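## Task

Close the lid on the tip box labelled B38 and press it down until it latches, leaving the lids of the other two boxes completely open. All three boxes must still rest flat and seated between the locators of their holder plates, and this must hold without the robot supporting anything. Finish by releasing and withdrawing the gripper.

## Robot and tools

Setup: two arms, left_arm and right_arm, each with a parallel two-finger gripper. The table holds three holder plates, H1, H2, H3, ordered from the robot's left to its right; each carries a loose tip box sitting between locators. A white sticker on each box's front wall shows its ID. A lid latches once its front edge is pushed fully down. The idle arm may be parked out of the way. Nothing may be knocked or placed off the table.

Frame: a single scene frame. Origin on the table top midway between the arms, +z up, +x out across the table, +y toward left_arm's side. The names left and right are arm names, not image sides. Reported hand positions get less accurate at long reach.

Row layout (used by both execute_actions and move): 20 numbers. First left_arm: x, y, z (metres, absolute target for end_effector_position in the scene frame), qw, qx, qy, qz (absolute target orientation, w first), then left gripper position, force_limit, speed. Then the same ten for right_arm. The last three per arm lie in [-1, 1]. Every row must contain both arms even if one is idle; to hold an arm still, repeat the exact pose from the last result before it stopped, plus its gripper numbers. Sending 0 for a gripper value is a real command, so resend the previous three values to leave a gripper unchanged.

Gripper numbers: position +1 = fully open (140 mm), about -0.8 = pads touching, -1 = close until blocked. force_limit: roughly 14 N at -1, 60 N at 0, 107 N at +1 (parts up to 40 mm wide). speed: pad gap rate roughly 30 mm/s at -1, 140 at 0, 250 at +1. Fingers point along the gripper's +z axis and open along its y axis. end_effector_position is the closed-pad point; fingertips extend about 33 mm past it when closed and 9 mm when open, and closing pushes the tips about 24 mm further out, so keep clearance from surfaces.

execute_actions(actions): a list of actions; each action is a list of up to 15 rows, one per 1/30 s step; if fewer rows, the last repeats to fill 15 steps. An empty list just returns state and images. Each step, the commanded pose is clipped to at most 70 mm and 16 degrees from the measured pose, then driven by damped IK (position wins over orientation). After an action the arm goes no further than its last clipped pose, so far goals need more actions. An action is rejected for both arms if any target lies over 0.6 m from that gripper's current position along any of the gripper's own axes; if the first action fails this or any action is malformed, nothing runs. Keep a fixed quaternion across rows to hold orientation rather than copying a drifted reported one.

move(target, speed, blocking): target is one 20-number row of absolute poses; each gripper travels in a straight line toward its pose, all arms finishing together, taking 0.5 to 10 s (cut off at 10 s). speed is m/s, 0.002 to 0.5, default 0.25; rotation limited to twice that in rad/s. Gripper numbers are applied at the start. Paths ignore obstacles and the other arm, and grippers can lag, stray or overshoot speed near full extension. Faster contact hits harder; aiming further past a contact presses harder. blocking=false returns after 0.5 s while motion continues; further moves or execute_actions are refused until a result shows it ended (use wait or stop). The extra move: line reports the ending (done, off_target, moving, held, fault), limits (paced = pose clipped; held = a check blocked steps, after which motion can jump faster), and per-gripper distance to target.

wait(seconds): 0 to 10; lets the scene run with last commands held; returns early if a running move ends. stop(): brakes a running move (needs room); fingers continue. zoom_image(camera, region): camera is cam_head_left, cam_head_right, cam_left_wrist or cam_right_wrist; region [x0, y0, x1, y1] pixels, at most 504 by 504. finished_scene(scene): scene number 1 or 2; ends it irreversibly and reports success; the next scene's goal appears in its result. Replying with no tool call ends everything.

Results: state line per arm with pose; Hand target lines show where the controller is driving each gripper; pose unreachable means the clearance check altered or blocked that arm's command. object_status: 0 moving, 1 stopped while opening, 2 stopped while closing (a grip), 3 reached requested position or pads met. position_measured is in counts, 3 open to 230 closed, not linear. To squeeze harder during status 2, raise force_limit and nudge position (e.g. -1 to -0.98). Joint torques and external torque estimates are listed in joint order, noisy and offset. Brief tugs on held parts may occur.

Avoid: joint contact torque at load limits (waist, shoulder 35, upper arm roll 32, elbow 30, forearm roll, wrist pitch, wrist roll 12 N m) causes a 10 s TORQUE FAULT stop; long holding heats motors (MOTOR HOT, then OVER-TEMPERATURE FAULT brakes); arms colliding or pushing each other; slams, drops and very hard presses on lids or boxes. Four 504x504 cameras are given with calibration; head cameras are pinhole, wrist cameras fisheye.

Each tool is called after "Request:" by a JSON object that holds its "name" and its "arguments", one argument or row to a line.

## Session

I'll start by looking at the current state.

Request:
{"name": "execute_actions", "arguments": {
  "actions": []
}}

Scene clock: 0.00 s.
left_arm: end_effector_position=(+0.0257, +0.5519, +0.1311) position_measured=3 object_status=3 end_effector_quat_wxyz=(+0.637, +0.718, -0.195, +0.201) | right_arm: end_effector_position=(+0.3208, +0.2305, +0.1148) position_measured=3 object_status=3 end_effector_quat_wxyz=(-0.154, +0.822, +0.517, +0.184)
Joint positions: left_arm=[ 1.312  0.622 -0.009 -1.988 -0.151  1.153  0.489] | right_arm=[ 0.847  0.226  0.153 -2.275  0.461  2.949 -2.129]
Joint velocities: left_arm=[-0.    -0.001  0.001 -0.002 -0.001  0.     0.002] | right_arm=[-0.    -0.    -0.001 -0.     0.    -0.001  0.003]
Joint torques (N m, as the joint torque sensors report them, + toward a larger angle): no reading
External joint torques (N m, as the arm's controller estimates them; a push from outside toward a larger angle lowers the number): no reading
Hand target (left_arm): +0.026, +0.552, +0.131; +0.637, +0.718, -0.195, +0.201
Hand target (right_arm): +0.321, +0.231, +0.115; -0.154, +0.822, +0.517, +0.184

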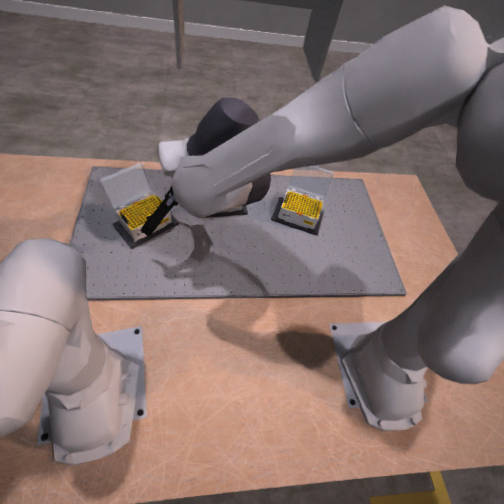

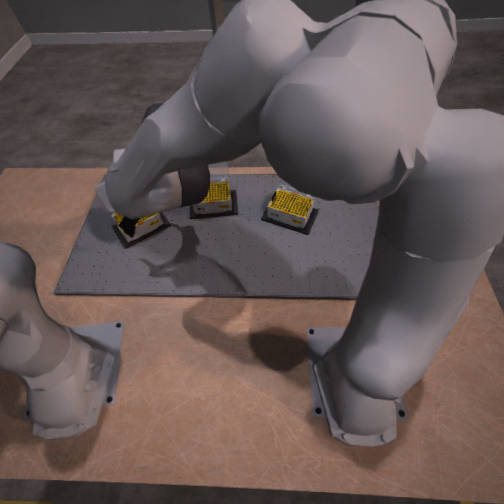

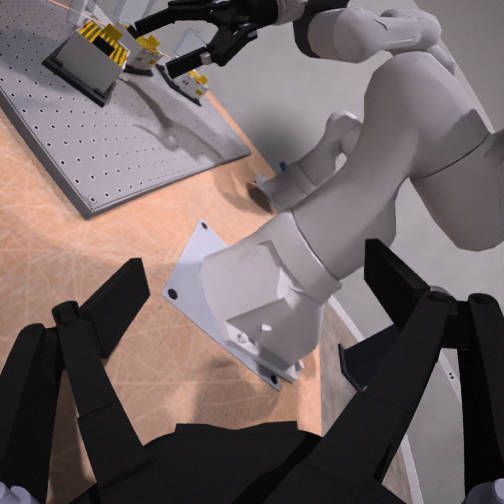

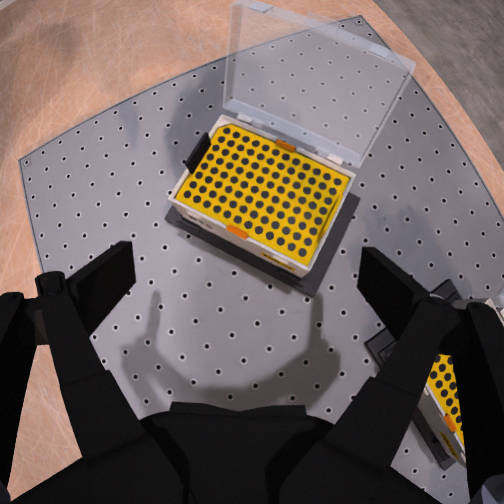

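Request:
{"name": "zoom_image", "arguments": {
  "camera": "cam_head_left",
  "region": [80, 150, 360, 260]
}}

Request:
{"name": "zoom_image", "arguments": {
  "camera": "cam_head_right",
  "region": [80, 150, 360, 260]
}}

Request:
{"name": "zoom_image", "arguments": {
  "camera": "cam_left_wrist",
  "region": [30, 0, 270, 130]
}}

Region (80, 150, 360, 260) of cam_head_left's 504x504 image, scaled by 1.800, with more detail than that image has; it fills the top 198 rows of this view, and the rest is white.

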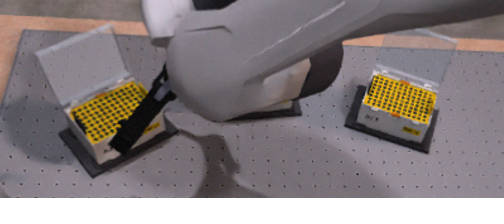

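Region (80, 150, 360, 260) of cam_head_right's 504x504 image, scaled by 1.800, with more detail than that image has; it fills the top 198 rows of this view, and the rest is white.

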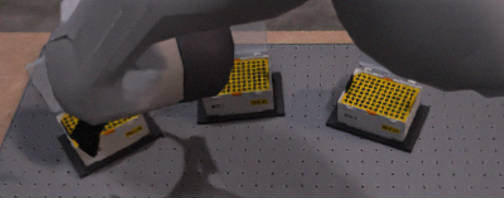

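Region (30, 0, 270, 130) of cam_left_wrist's 504x504 image, scaled by 2.100, with more detail than that image has; it fills the top 273 rows of this view, and the rest is white.

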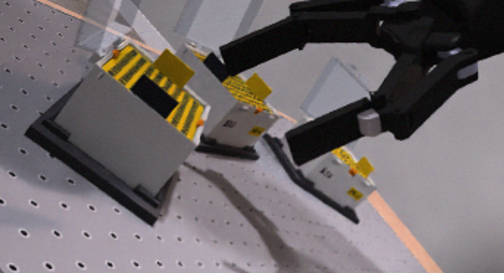

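Request:
{"name": "zoom_image", "arguments": {
  "camera": "cam_head_left",
  "region": [265, 160, 345, 240]
}}

Request:
{"name": "zoom_image", "arguments": {
  "camera": "cam_head_right",
  "region": [180, 170, 330, 240]
}}

Request:
{"name": "zoom_image", "arguments": {
  "camera": "cam_left_wrist",
  "region": [110, 10, 220, 110]
}}

Region (265, 160, 345, 240) of cam_head_left's 504x504 image, scaled by 6.300, with more detail than that image has.

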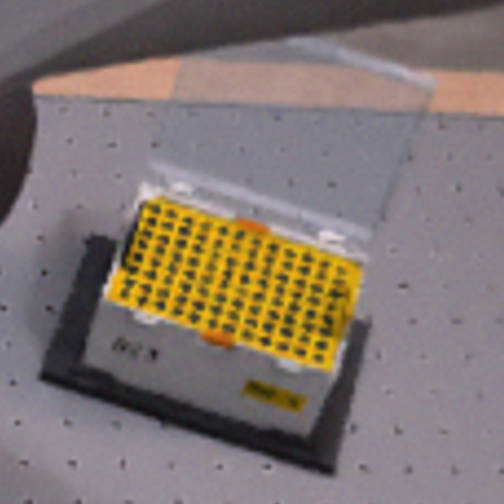

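Region (180, 170, 330, 240) of cam_head_right's 504x504 image, scaled by 3.360, with more detail than that image has; it fills the top 235 rows of this view, and the rest is white.

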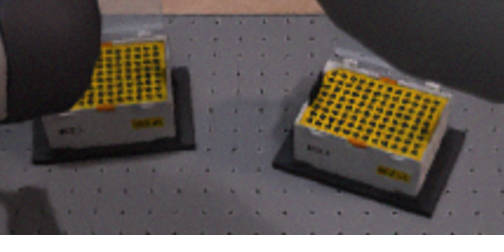

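Region (110, 10, 220, 110) of cam_left_wrist's 504x504 image, scaled by 4.582, with more detail than that image has; it fills the top 458 rows of this view, and the rest is white.

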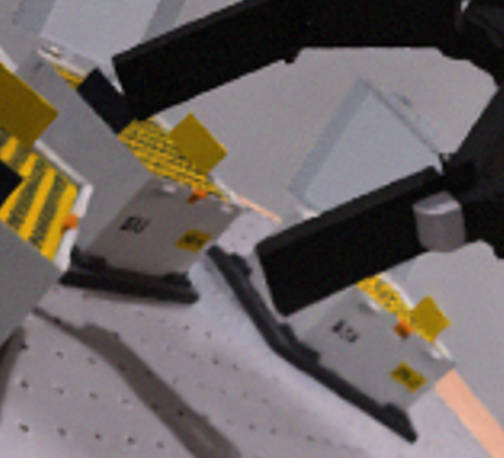

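Request:
{"name": "move", "arguments": {
  "target": [0.0257, 0.5519, 0.1311, 0.637, 0.718, -0.195, 0.201, 1, 0, 0, 0.20, 0.04, 0.15, 0, 0.866, 0, 0.5, 1, 0, 0],
  "speed": 0.25
}}

Scene clock: 15.60 s.
left_arm: end_effector_position=(+0.0257, +0.5519, +0.1311) position_measured=3 object_status=3 end_effector_quat_wxyz=(+0.637, +0.718, -0.195, +0.201) | right_arm: end_effector_position=(+0.2076, +0.0368, +0.1452) position_measured=3 object_status=3 end_effector_quat_wxyz=(-0.000, +0.868, +0.006, +0.497)
Joint positions: left_arm=[ 1.312  0.622 -0.009 -1.988 -0.151  1.153  0.489] | right_arm=[ 1.662  0.45   0.084 -2.423  1.87   4.28  -1.864]
Joint velocities: left_arm=[ 0.     0.    -0.    -0.     0.001 -0.001 -0.   ] | right_arm=[-0.    -0.     0.002  0.001  0.002  0.006  0.027]
Joint torques (N m, as the joint torque sensors report them, + toward a larger angle): left_arm=[ -0.19 -38.48   0.19  13.56   0.1   -2.3    0.07] | right_arm=[  1.09 -34.47  -1.37  12.65  -0.23   3.86   0.16]
External joint torques (N m, as the arm's controller estimates them; a push from outside toward a larger angle lowers the number): left_arm=[-0.23  1.61  0.08 -0.13 -0.05 -0.21  0.01] | right_arm=[ 1.01 -1.39 -0.95  1.77  0.68  0.61  0.14]
Hand target (left_arm): +0.026, +0.552, +0.131; +0.637, +0.718, -0.195, +0.201
Hand target (right_arm): +0.208, +0.036, +0.147; -0.002, +0.867, -0.002, +0.499
Off the commanded pose (left_arm): 0.000 m, 0 deg.
Off the commanded pose (right_arm): 0.010 m, 1 deg.
move: off_target (right_arm)
camera_calibration (this result's frames):
cam_left_wrist: T_world_to_cam=[[-0.623873, -0.121545, 0.772016, -0.0154857], [-0.74742, 0.381429, -0.543945, -0.105223], [-0.228356, -0.916373, -0.328808, 0.730146], [0, 0, 0, 1]] pos_world=[0.0784265, 0.707339, 0.194798]
cam_right_wrist: T_world_to_cam=[[0.000529343, -0.999681, 0.025244, 0.0280208], [-0.748136, -0.0171464, -0.663323, 0.270886], [0.663545, -0.0185348, -0.747907, 0.144219], [0, 0, 0, 1]] pos_world=[0.106949, 0.0353297, 0.28684]

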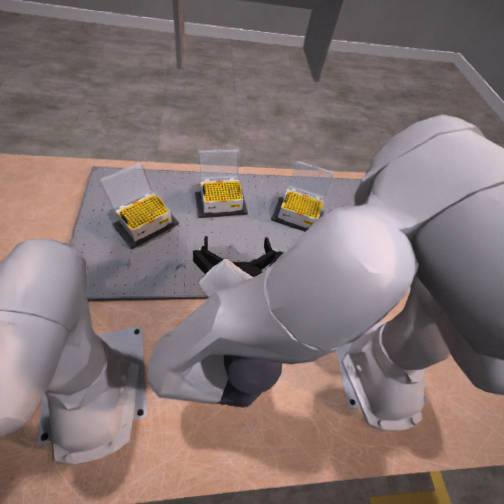

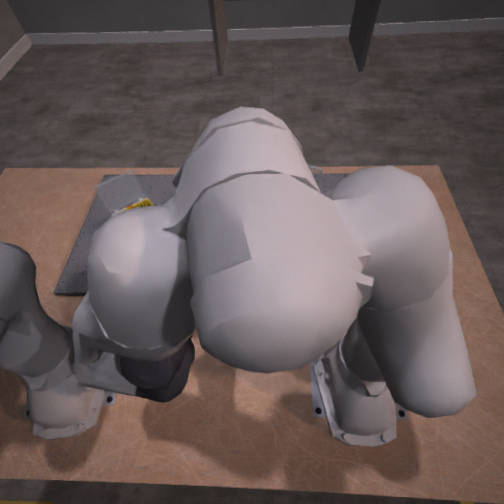

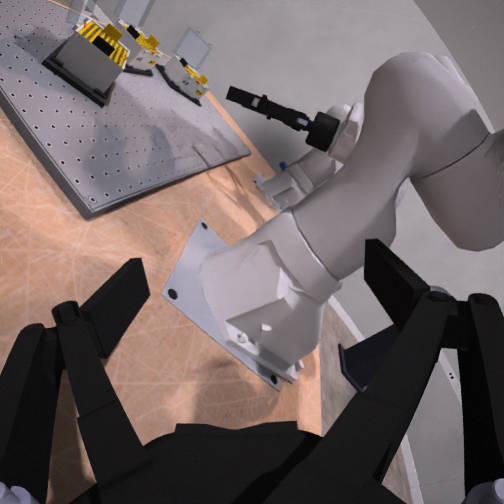

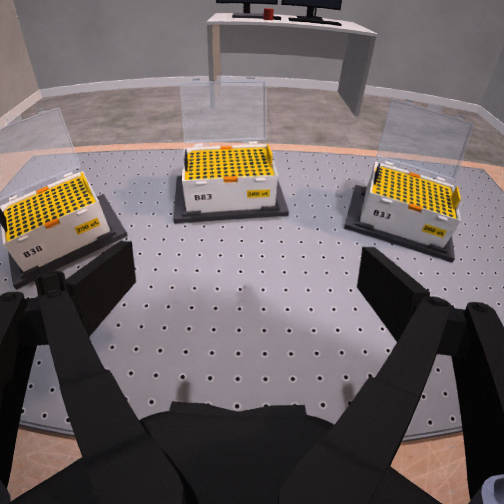

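Request:
{"name": "zoom_image", "arguments": {
  "camera": "cam_right_wrist",
  "region": [0, 90, 200, 290]
}}

Request:
{"name": "zoom_image", "arguments": {
  "camera": "cam_right_wrist",
  "region": [160, 70, 480, 270]
}}

Request:
{"name": "zoom_image", "arguments": {
  "camera": "cam_head_left",
  "region": [80, 140, 200, 260]
}}

Region (0, 90, 200, 290) of cam_right_wrist's 504x504 image, scaled by 2.520, with more detail than that image has.

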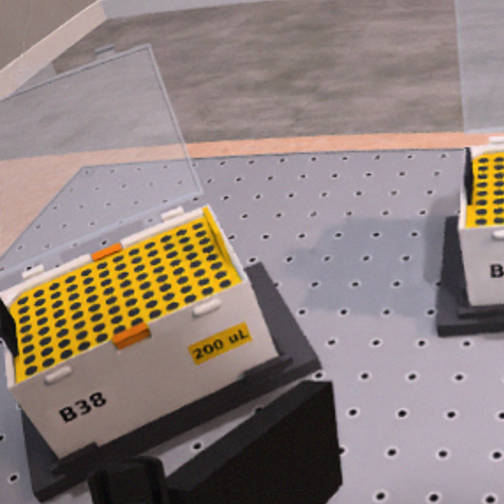

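Region (160, 70, 480, 270) of cam_right_wrist's 504x504 image, scaled by 1.575, with more detail than that image has; it fills the top 315 rows of this view, and the rest is white.

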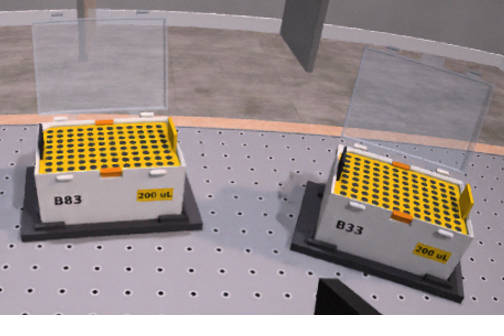

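Region (80, 140, 200, 260) of cam_head_left's 504x504 image, scaled by 4.200, with more detail than that image has.

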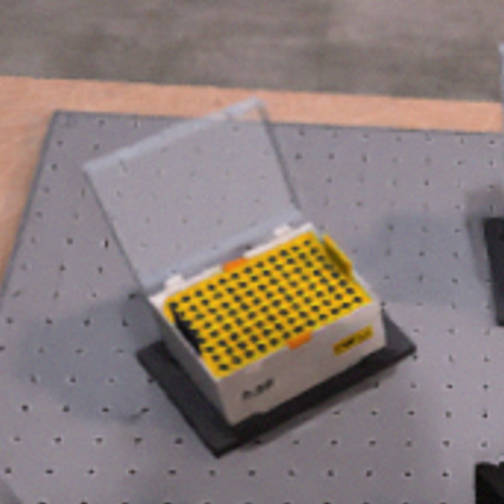

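B38 is the left box (H1). I'll park the right arm clear and bring the left arm above B38's open lid.

Request:
{"name": "move", "arguments": {
  "target": [0.43, 0.32, 0.25, 0, 0.895, -0.446, 0, 0.1, -1, 0, 0.25, -0.35, 0.30, 0, 1, 0, 0, 1, 0, 0],
  "speed": 0.3
}}

Scene clock: 60.60 s.
left_arm: end_effector_position=(+0.4315, +0.3136, +0.2529) position_measured=117 object_status=3 end_effector_quat_wxyz=(-0.006, +0.895, -0.446, +0.002) | right_arm: end_effector_position=(+0.2635, -0.3425, +0.3033) position_measured=3 object_status=3 end_effector_quat_wxyz=(+0.027, +0.939, -0.225, +0.258)
Joint positions: left_arm=[ 1.05  -0.623 -1.101 -2.219 -0.568  1.867 -0.264] | right_arm=[ 1.32  -0.965 -0.461 -2.681  2.227  4.502 -3.006]
Joint velocities: left_arm=[ 0.002 -0.001 -0.002  0.001 -0.002 -0.005 -0.024] | right_arm=[ 0.     0.007  0.004  0.     0.001  0.001 -0.004]
Joint torques (N m, as the joint torque sensors report them, + toward a larger angle): left_arm=[ 1.05  1.61 15.07 21.3  -0.08  2.02 -0.38] | right_arm=[-0.27  7.23 11.28 19.25 -1.52  2.81 -0.26]
External joint torques (N m, as the arm's controller estimates them; a push from outside toward a larger angle lowers the number): left_arm=[ 1.06 -0.98 -0.26  0.59 -0.86 -0.51 -0.38] | right_arm=[-0.29  1.2   1.77  0.79  0.69  0.69 -0.27]
Hand target (left_arm): +0.431, +0.312, +0.253; -0.005, +0.898, -0.440, +0.002
Hand target (right_arm): +0.262, -0.344, +0.304; +0.030, +0.940, -0.224, +0.257
Off the commanded pose (left_arm): 0.007 m, 1 deg.
Off the commanded pose (right_arm): 0.016 m, 40 deg; orientation clipped at the last step of the last action.
joint sent to its limit (right arm) — the command would take joint 6 (wrist pitch) past its upper limit and joint 7 (wrist roll) past its lower limit, so those joints were sent only as far as their limits.
move: off_target (left_arm, right_arm); limits=paced
camera_calibration (this result's frames):
cam_left_wrist: T_world_to_cam=[[-0.858252, -0.512673, -0.0238882, 0.539822], [-0.487097, 0.799007, 0.352597, -0.114763], [-0.16168, 0.314252, -0.93547, 0.383248], [0, 0, 0, 1]] pos_world=[0.469366, 0.248012, 0.411878]
cam_right_wrist: T_world_to_cam=[[-0.436363, -0.898706, -0.0437661, -0.184511], [-0.876528, 0.435572, -0.204879, 0.460912], [0.203189, -0.0510395, -0.977808, 0.398225], [0, 0, 0, 1]] pos_world=[0.242573, -0.346256, 0.475744]

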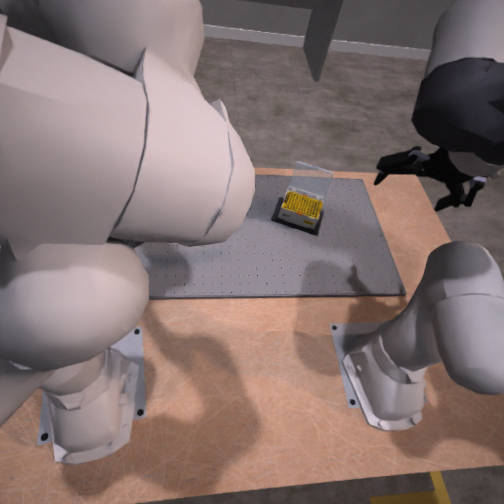

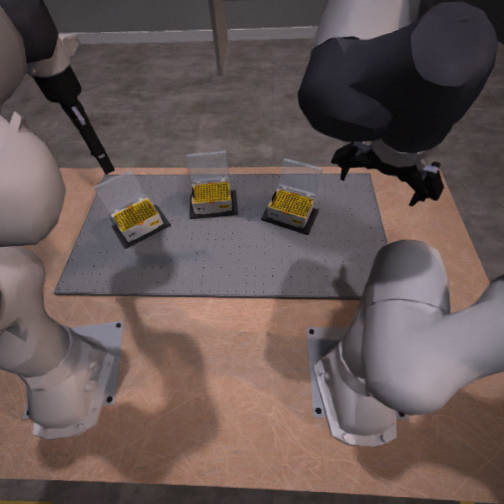

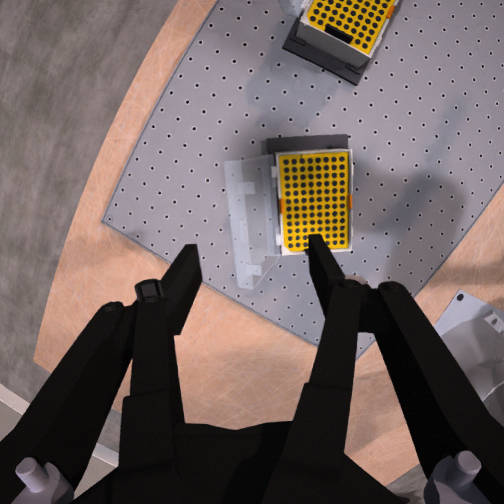

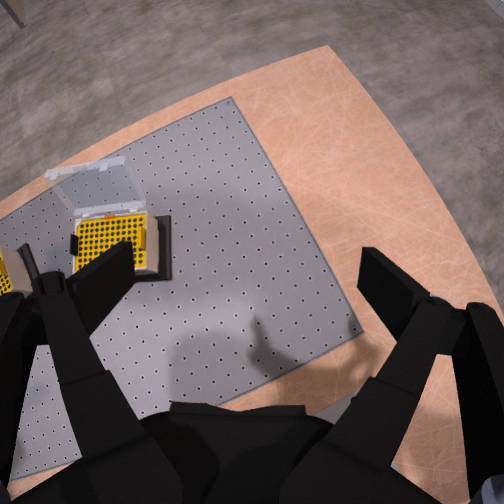

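Request:
{"name": "execute_actions", "arguments": {
  "actions": []
}}

Scene clock: 61.40 s.
left_arm: end_effector_position=(+0.4314, +0.3135, +0.2529) position_measured=117 object_status=3 end_effector_quat_wxyz=(-0.005, +0.897, -0.442, +0.002) | right_arm: end_effector_position=(+0.2635, -0.3425, +0.3033) position_measured=3 object_status=3 end_effector_quat_wxyz=(+0.027, +0.939, -0.225, +0.258)
Joint positions: left_arm=[ 1.05  -0.623 -1.101 -2.219 -0.568  1.866 -0.271] | right_arm=[ 1.32  -0.964 -0.46  -2.681  2.227  4.502 -3.007]
Joint velocities: left_arm=[ 0.001  0.001  0.     0.     0.001 -0.001 -0.002] | right_arm=[-0.001  0.    -0.     0.001  0.    -0.002 -0.002]
Joint torques (N m, as the joint torque sensors report them, + toward a larger angle): left_arm=[ 1.4   1.36 14.   20.79 -0.08  1.96 -0.34] | right_arm=[-0.75  6.63 10.84 19.54 -1.52  2.81 -0.34]
External joint torques (N m, as the arm's controller estimates them; a push from outside toward a larger angle lowers the number): left_arm=[ 1.38 -1.25 -1.4   0.03 -0.86 -0.59 -0.34] | right_arm=[-0.73  0.57  1.34  1.1   0.68  0.69 -0.35]
Hand target (left_arm): +0.431, +0.312, +0.253; -0.005, +0.898, -0.440, +0.002
Hand target (right_arm): +0.262, -0.344, +0.304; +0.030, +0.940, -0.224, +0.257
Off the commanded pose (left_arm): 0.007 m, 1 deg.
Off the commanded pose (right_arm): 0.016 m, 40 deg; orientation clipped at the last step of the last action.
camera_calibration (this result's frames):
cam_left_wrist: T_world_to_cam=[[-0.854403, -0.519089, -0.0232931, 0.539837], [-0.492906, 0.79549, 0.352475, -0.111057], [-0.164437, 0.312637, -0.935531, 0.384986], [0, 0, 0, 1]] pos_world=[0.469803, 0.248207, 0.411886]
cam_right_wrist: T_world_to_cam=[[-0.435683, -0.899077, -0.0429161, -0.185081], [-0.876874, 0.434719, -0.205208, 0.46082], [0.203154, -0.0517737, -0.977777, 0.39801], [0, 0, 0, 1]] pos_world=[0.242587, -0.346123, 0.475786]

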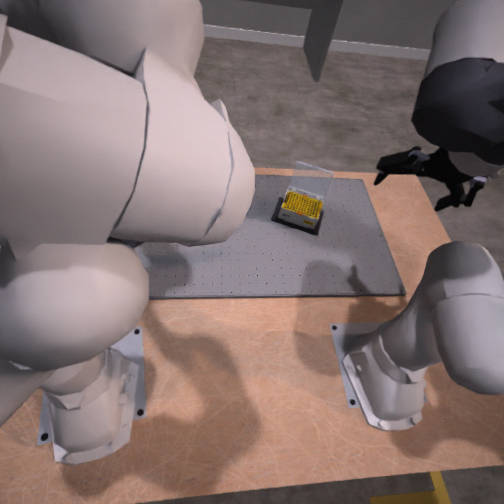

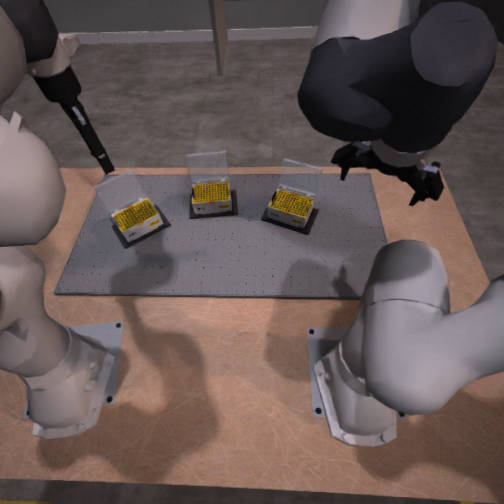

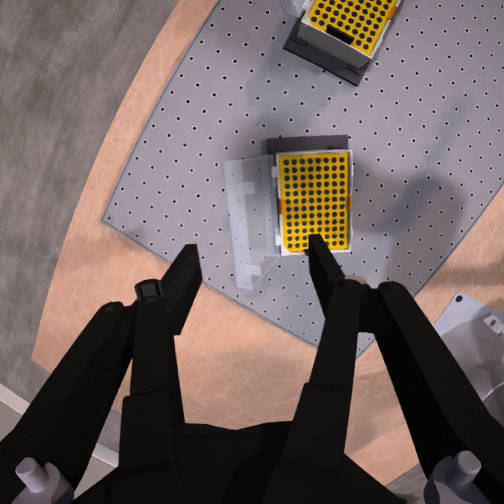

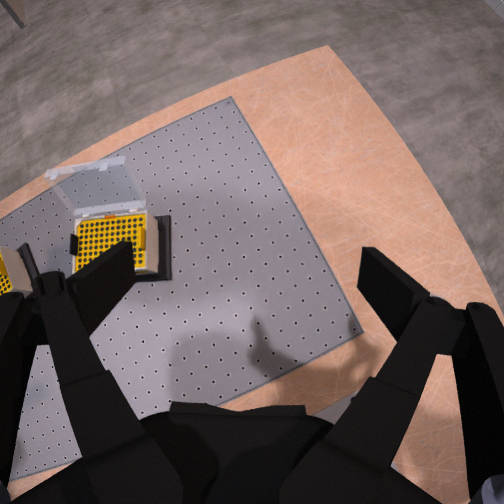

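Request:
{"name": "zoom_image", "arguments": {
  "camera": "cam_left_wrist",
  "region": [170, 120, 370, 320]
}}

Request:
{"name": "zoom_image", "arguments": {
  "camera": "cam_head_right",
  "region": [60, 130, 190, 260]
}}

Region (170, 120, 370, 320) of cam_left_wrist's 504x504 image, scaled by 2.520, with more detail than that image has.

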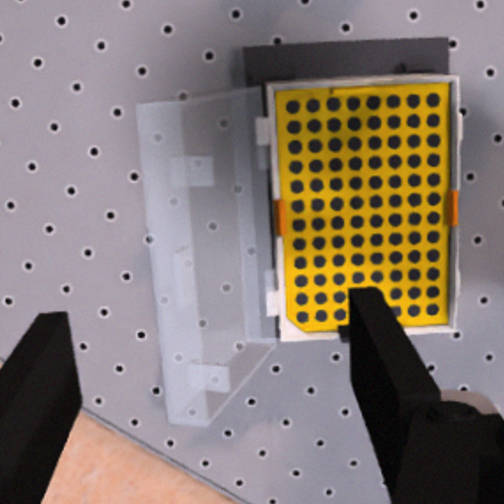

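Region (60, 130, 190, 260) of cam_head_right's 504x504 image, scaled by 3.877, with more detail than that image has.

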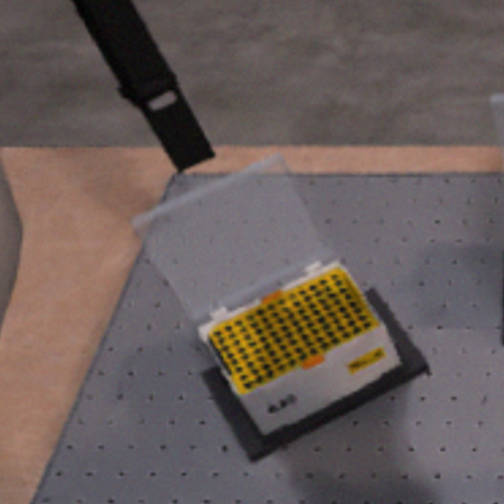

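Request:
{"name": "move", "arguments": {
  "target": [0.4444, 0.3222, 0.198, 0, 0.889, -0.458, 0, -0.32, 0, 0, 0.2635, -0.3425, 0.3033, 0.027, 0.939, -0.225, 0.258, 1, 0, 0],
  "speed": 0.1
}}

Scene clock: 78.73 s.
left_arm: end_effector_position=(+0.4440, +0.3200, +0.1992) position_measured=169 object_status=3 end_effector_quat_wxyz=(+0.001, +0.890, -0.456, +0.000) | right_arm: end_effector_position=(+0.2635, -0.3425, +0.3033) position_measured=3 object_status=3 end_effector_quat_wxyz=(+0.027, +0.939, -0.225, +0.258)
Joint positions: left_arm=[ 1.152 -0.539 -1.251 -2.263 -0.57   2.007 -0.243] | right_arm=[ 1.32  -0.964 -0.46  -2.681  2.227  4.502 -3.007]
Joint velocities: left_arm=[ 0.     0.003  0.    -0.001  0.     0.014  0.007] | right_arm=[-0.001 -0.    -0.001  0.     0.001 -0.001  0.001]
Joint torques (N m, as the joint torque sensors report them, + toward a larger angle): left_arm=[ 1.37  5.09 13.06 18.95  0.7   3.16  0.4 ] | right_arm=[ 0.43  5.48  9.81 18.56 -2.14  2.15 -0.1 ]
External joint torques (N m, as the arm's controller estimates them; a push from outside toward a larger angle lowers the number): left_arm=[ 1.36  1.8  -1.19 -1.54 -0.03  0.67  0.4 ] | right_arm=[ 0.44 -0.56  0.34  0.13  0.06  0.02 -0.11]
Hand target (left_arm): +0.445, +0.321, +0.199; +0.001, +0.889, -0.459, +0.002
Hand target (right_arm): +0.264, -0.343, +0.303; +0.027, +0.939, -0.225, +0.258
Off the commanded pose (left_arm): 0.003 m, 0 deg.
Off the commanded pose (right_arm): 0.000 m, 0 deg.
move: done
camera_calibration (this result's frames):
cam_left_wrist: T_world_to_cam=[[-0.869452, -0.493919, -0.00988221, 0.54861], [-0.465925, 0.813197, 0.348745, -0.107998], [-0.164216, 0.307822, -0.937165, 0.336535], [0, 0, 0, 1]] pos_world=[0.481935, 0.2552, 0.358474]
cam_right_wrist: T_world_to_cam=[[-0.435656, -0.899097, -0.0427683, -0.185162], [-0.876888, 0.43466, -0.205278, 0.460836], [0.203154, -0.0519276, -0.977769, 0.397975], [0, 0, 0, 1]] pos_world=[0.242584, -0.34612, 0.475808]

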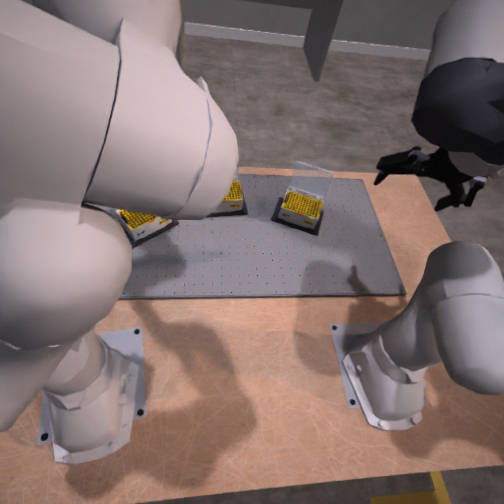

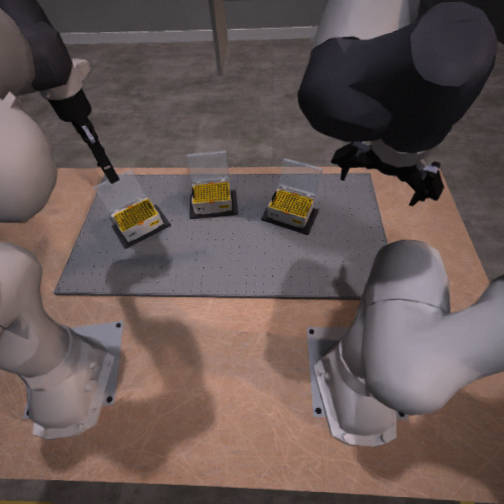

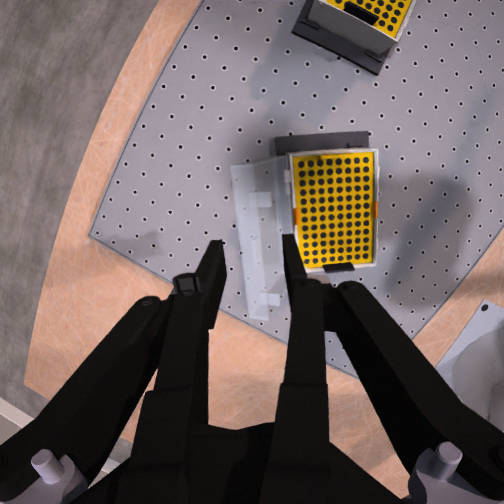

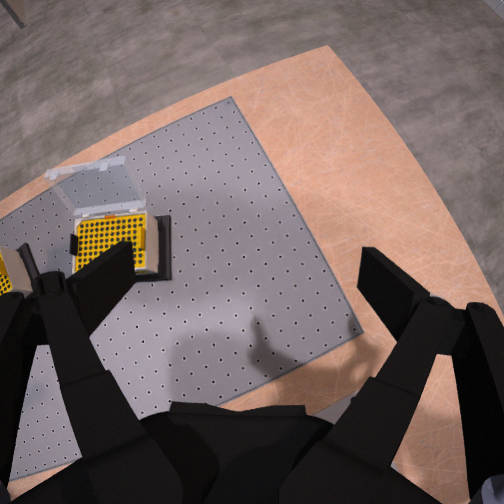

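Request:
{"name": "zoom_image", "arguments": {
  "camera": "cam_left_wrist",
  "region": [180, 130, 390, 340]
}}

Region (180, 130, 390, 340) of cam_left_wrist's 504x504 image, scaled by 2.400, with more detail than that image has.

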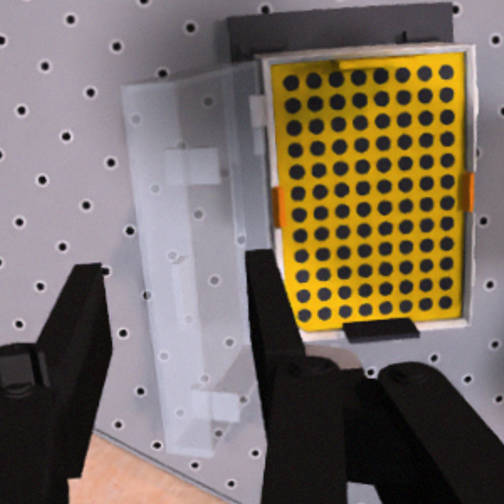

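Request:
{"name": "move", "arguments": {
  "target": [0.4444, 0.3222, 0.161, 0, 0.889, -0.458, 0, -0.32, 0, 0, 0.2635, -0.3425, 0.3033, 0.027, 0.939, -0.225, 0.258, 1, 0, 0],
  "speed": 0.06
}}

Scene clock: 85.87 s.
left_arm: end_effector_position=(+0.4440, +0.3209, +0.1622) position_measured=169 object_status=3 end_effector_quat_wxyz=(+0.000, +0.890, -0.457, -0.001) | right_arm: end_effector_position=(+0.2635, -0.3425, +0.3033) position_measured=3 object_status=3 end_effector_quat_wxyz=(+0.027, +0.939, -0.225, +0.258)
Joint positions: left_arm=[ 1.212 -0.51  -1.352 -2.31  -0.586  2.104 -0.237] | right_arm=[ 1.32  -0.964 -0.46  -2.681  2.227  4.502 -3.007]
Joint velocities: left_arm=[-0.     0.008 -0.001 -0.001 -0.001  0.014 -0.002] | right_arm=[-0.    -0.001  0.    -0.    -0.001  0.    -0.001]
Joint torques (N m, as the joint torque sensors report them, + toward a larger angle): left_arm=[ 1.51  5.74 12.66 17.85  0.16  3.12  0.26] | right_arm=[ 0.03  5.45 10.46 18.53 -2.2   2.11 -0.07]
External joint torques (N m, as the arm's controller estimates them; a push from outside toward a larger angle lowers the number): left_arm=[ 1.47  1.11 -1.14 -2.08 -0.53  0.63  0.26] | right_arm=[ 0.05 -0.56  0.95  0.07  0.01 -0.02 -0.08]
Hand target (left_arm): +0.445, +0.321, +0.161; +0.000, +0.889, -0.458, +0.001
Hand target (right_arm): +0.263, -0.343, +0.303; +0.027, +0.939, -0.225, +0.258
Off the commanded pose (left_arm): 0.002 m, 0 deg.
Off the commanded pose (right_arm): 0.000 m, 0 deg.
move: done
camera_calibration (this result's frames):
cam_left_wrist: T_world_to_cam=[[-0.870757, -0.491608, -0.0101877, 0.548648], [-0.463363, 0.813441, 0.351579, -0.0974736], [-0.164552, 0.310861, -0.936103, 0.300551], [0, 0, 0, 1]] pos_world=[0.48203, 0.25558, 0.321205]
cam_right_wrist: T_world_to_cam=[[-0.435656, -0.899097, -0.0427682, -0.185162], [-0.876888, 0.434659, -0.205278, 0.460836], [0.203155, -0.0519278, -0.977769, 0.397975], [0, 0, 0, 1]] pos_world=[0.242584, -0.34612, 0.475808]

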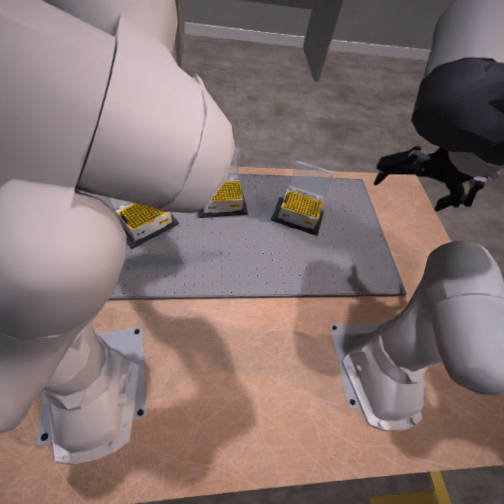

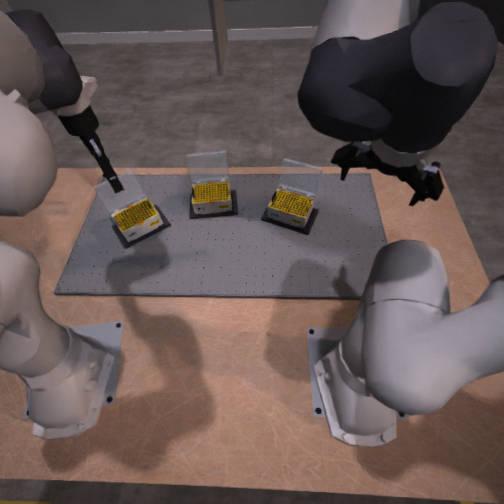

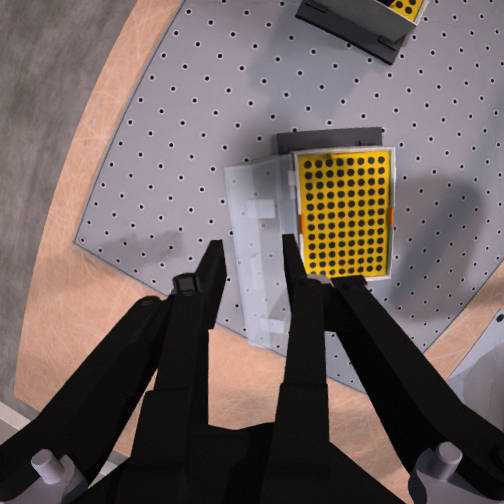

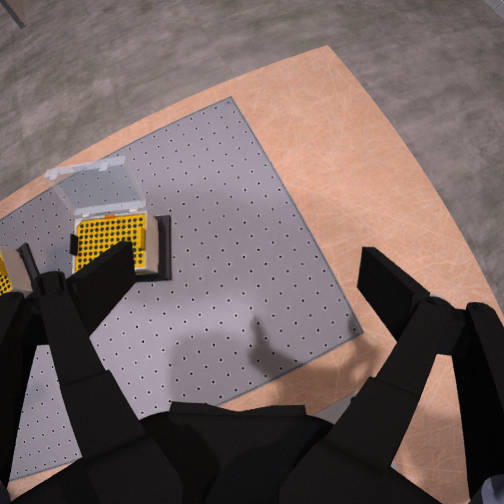

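Request:
{"name": "move", "arguments": {
  "target": [0.4147, 0.3010, 0.165, 0, 0.889, -0.458, 0, -0.44, 0, -0.5, 0.2635, -0.3425, 0.3033, 0.027, 0.939, -0.225, 0.258, 1, 0, 0],
  "speed": 0.03
}}

Scene clock: 88.70 s.
left_arm: end_effector_position=(+0.4155, +0.3021, +0.1645) position_measured=185 object_status=3 end_effector_quat_wxyz=(-0.002, +0.887, -0.462, -0.001) | right_arm: end_effector_position=(+0.2635, -0.3425, +0.3033) position_measured=3 object_status=3 end_effector_quat_wxyz=(+0.027, +0.939, -0.225, +0.258)
Joint positions: left_arm=[ 1.037 -0.569 -1.228 -2.393 -0.619  2.088 -0.237] | right_arm=[ 1.32  -0.964 -0.46  -2.681  2.227  4.502 -3.007]
Joint velocities: left_arm=[-0.006 -0.     0.007 -0.003  0.    -0.002 -0.002] | right_arm=[ 0.001  0.    -0.001  0.001  0.     0.     0.002]
Joint torques (N m, as the joint torque sensors report them, + toward a larger angle): left_arm=[-0.72  1.48 14.18 18.21 -0.14  1.83 -0.23] | right_arm=[ 0.66  5.7  10.25 18.48 -2.18  2.12 -0.03]
External joint torques (N m, as the arm's controller estimates them; a push from outside toward a larger angle lowers the number): left_arm=[-0.74 -0.95  0.12 -1.44 -0.85 -0.69 -0.23] | right_arm=[ 0.64 -0.37  0.71  0.01  0.04  0.   -0.04]
Hand target (left_arm): +0.414, +0.302, +0.164; -0.000, +0.889, -0.458, -0.002
Hand target (right_arm): +0.263, -0.343, +0.303; +0.027, +0.939, -0.225, +0.258
Off the commanded pose (left_arm): 0.001 m, 1 deg.
Off the commanded pose (right_arm): 0.000 m, 0 deg.
move: done
camera_calibration (this result's frames):
cam_left_wrist: T_world_to_cam=[[-0.876352, -0.481482, -0.0134704, 0.514414], [-0.454516, 0.817366, 0.354017, -0.101478], [-0.159443, 0.316366, -0.935142, 0.29989], [0, 0, 0, 1]] pos_world=[0.452499, 0.235751, 0.323294]
cam_right_wrist: T_world_to_cam=[[-0.435656, -0.899096, -0.0427681, -0.185162], [-0.876888, 0.43466, -0.205278, 0.460836], [0.203154, -0.0519279, -0.977769, 0.397975], [0, 0, 0, 1]] pos_world=[0.242584, -0.34612, 0.475808]

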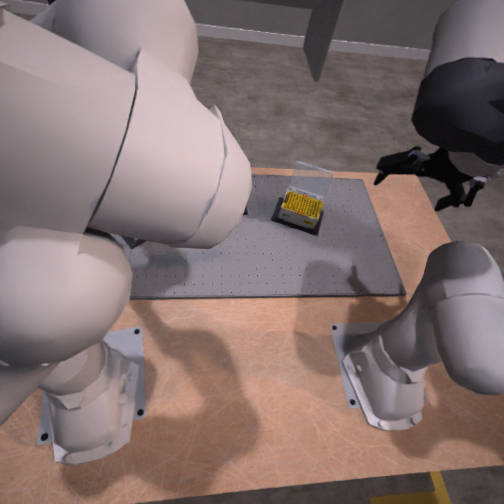

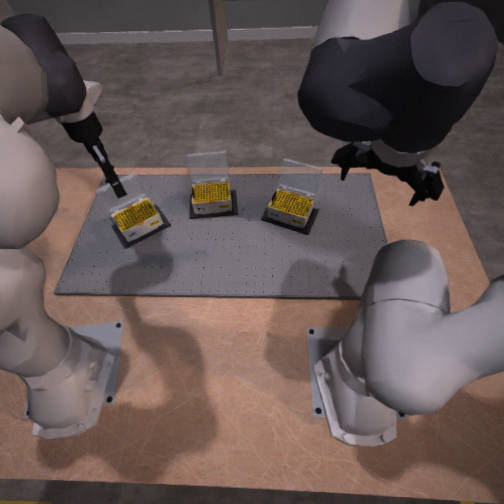

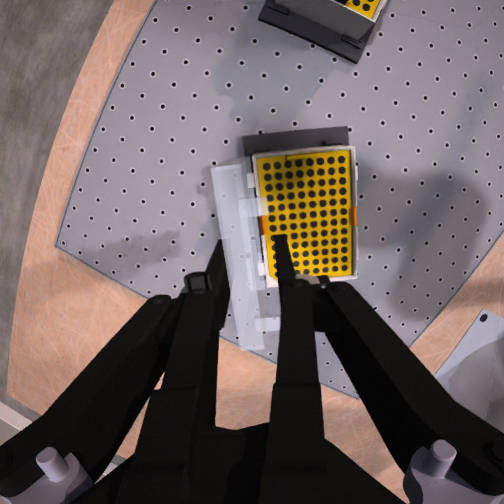

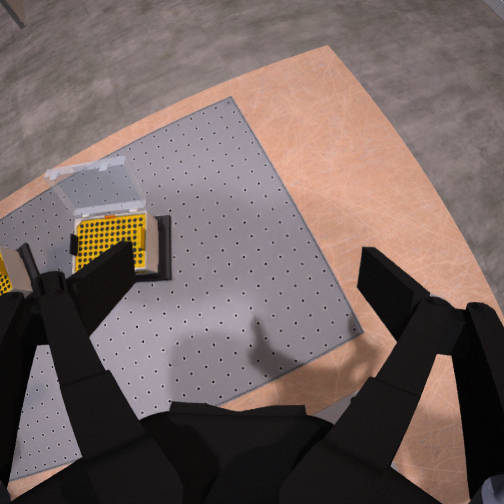

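Request:
{"name": "zoom_image", "arguments": {
  "camera": "cam_left_wrist",
  "region": [170, 120, 390, 360]
}}

Request:
{"name": "zoom_image", "arguments": {
  "camera": "cam_head_right",
  "region": [60, 130, 190, 260]
}}

Region (170, 120, 390, 360) of cam_left_wrist's 504x504 image, scaled by 2.100, with more detail than that image has; it fills the left 462 columns of this view, and the rest is white.

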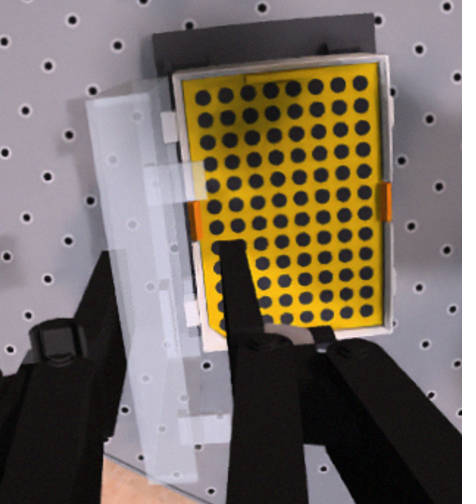

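Region (60, 130, 190, 260) of cam_head_right's 504x504 image, scaled by 3.877, with more detail than that image has.

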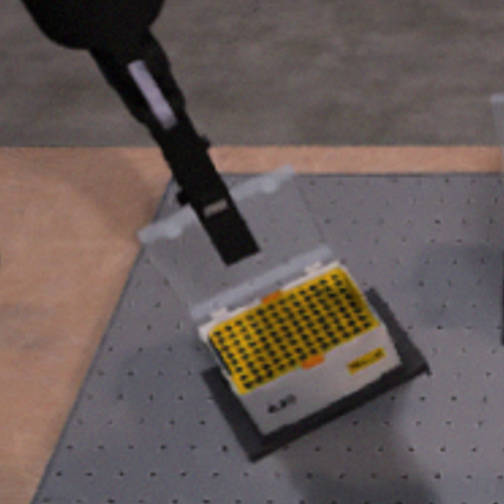

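Request:
{"name": "move", "arguments": {
  "target": [0.3577, 0.2603, 0.142, -0.3402, 0.8213, -0.4231, 0.1753, -0.44, 0, -0.5, 0.2635, -0.3425, 0.3033, 0.027, 0.939, -0.225, 0.258, 1, 0, 0],
  "speed": 0.15
}}

Scene clock: 94.60 s.
left_arm: end_effector_position=(+0.3585, +0.2633, +0.1361) position_measured=185 object_status=3 end_effector_quat_wxyz=(-0.303, +0.822, -0.462, +0.136) | right_arm: end_effector_position=(+0.2635, -0.3425, +0.3033) position_measured=3 object_status=3 end_effector_quat_wxyz=(+0.027, +0.939, -0.225, +0.258)
Joint positions: left_arm=[ 0.391 -1.252 -1.508 -2.891 -1.079  2.483 -0.46 ] | right_arm=[ 1.32  -0.964 -0.46  -2.681  2.227  4.502 -3.007]
Joint velocities: left_arm=[ 0.001  0.001  0.     0.001 -0.002 -0.    -0.   ] | right_arm=[ 0.001 -0.001 -0.001  0.    -0.    -0.001  0.003]
Joint torques (N m, as the joint torque sensors report them, + toward a larger angle): left_arm=[ 0.94 11.69 18.21  4.16  0.66  3.36 -0.03] | right_arm=[ 0.21  5.28 10.65 18.4  -2.18  2.13 -0.05]
External joint torques (N m, as the arm's controller estimates them; a push from outside toward a larger angle lowers the number): left_arm=[ 0.96  1.06  0.25 -0.75  0.1   0.09  0.  ] | right_arm=[ 0.21 -0.75  1.18 -0.03  0.02  0.01 -0.06]
Hand target (left_arm): +0.358, +0.264, +0.136; -0.302, +0.823, -0.461, +0.135
Hand target (right_arm): +0.263, -0.343, +0.303; +0.027, +0.939, -0.225, +0.258
Off the commanded pose (left_arm): 0.007 m, 8 deg.
Off the commanded pose (right_arm): 0.000 m, 0 deg.
move: held (left_arm); limits=held; held on 14 of 87 steps (left_arm), including the last (left_arm)
pose unreachable (left arm): on one or more control steps of this call, first in action 0 (counted from 0), this arm could not follow its commanded pose, so it was not sent that pose on those steps. On the call's last step it was still not sent that pose. It may still have moved: this result reports where it is.
cause: the commanded pose would bring two parts of the arm too close to each other (joints 2 (shoulder) to 5 (forearm roll) lie between them).
camera_calibration (this result's frames):
cam_left_wrist: T_world_to_cam=[[-0.725204, -0.291838, -0.623627, 0.424346], [-0.610615, 0.691124, 0.386649, -0.000878571], [0.318165, 0.661195, -0.679406, -0.0202873], [0, 0, 0, 1]] pos_world=[0.313656, 0.137861, 0.25119]
cam_right_wrist: T_world_to_cam=[[-0.435656, -0.899097, -0.0427682, -0.185162], [-0.876888, 0.434659, -0.205278, 0.460836], [0.203155, -0.0519277, -0.977769, 0.397975], [0, 0, 0, 1]] pos_world=[0.242584, -0.34612, 0.475808]

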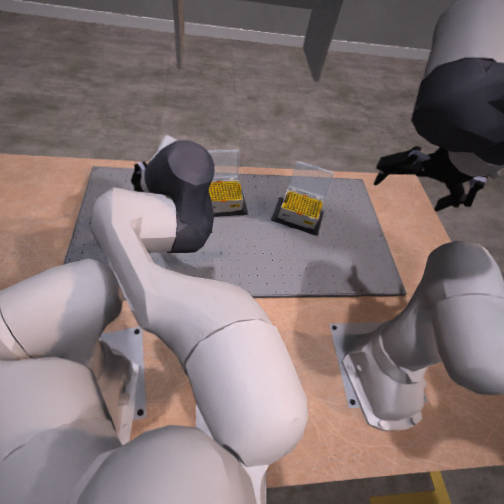

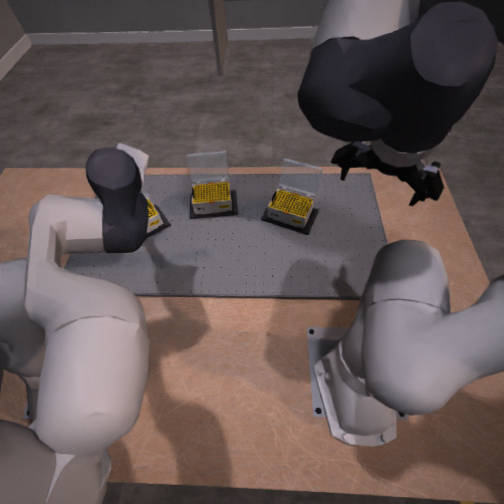

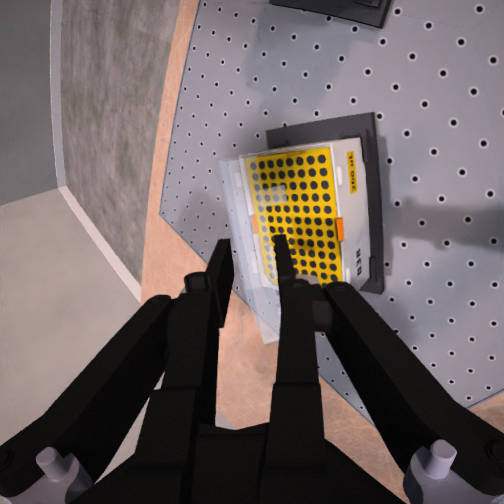

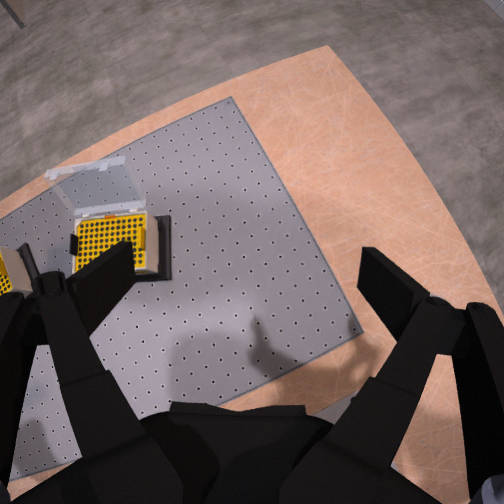

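Request:
{"name": "zoom_image", "arguments": {
  "camera": "cam_left_wrist",
  "region": [170, 100, 410, 360]
}}

Region (170, 100, 410, 360) of cam_left_wrist's 504x504 image, scaled by 1.938, with more detail than that image has; it fills the left 465 columns of this view, and the rest is white.

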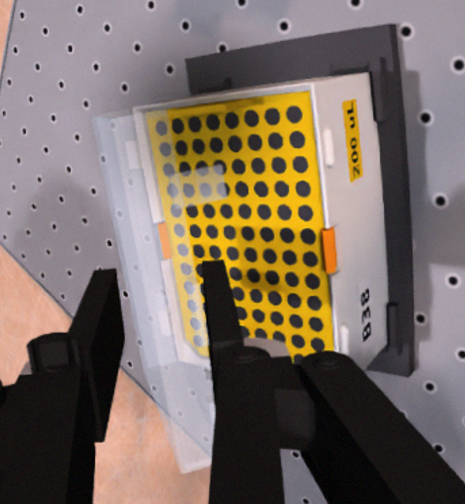

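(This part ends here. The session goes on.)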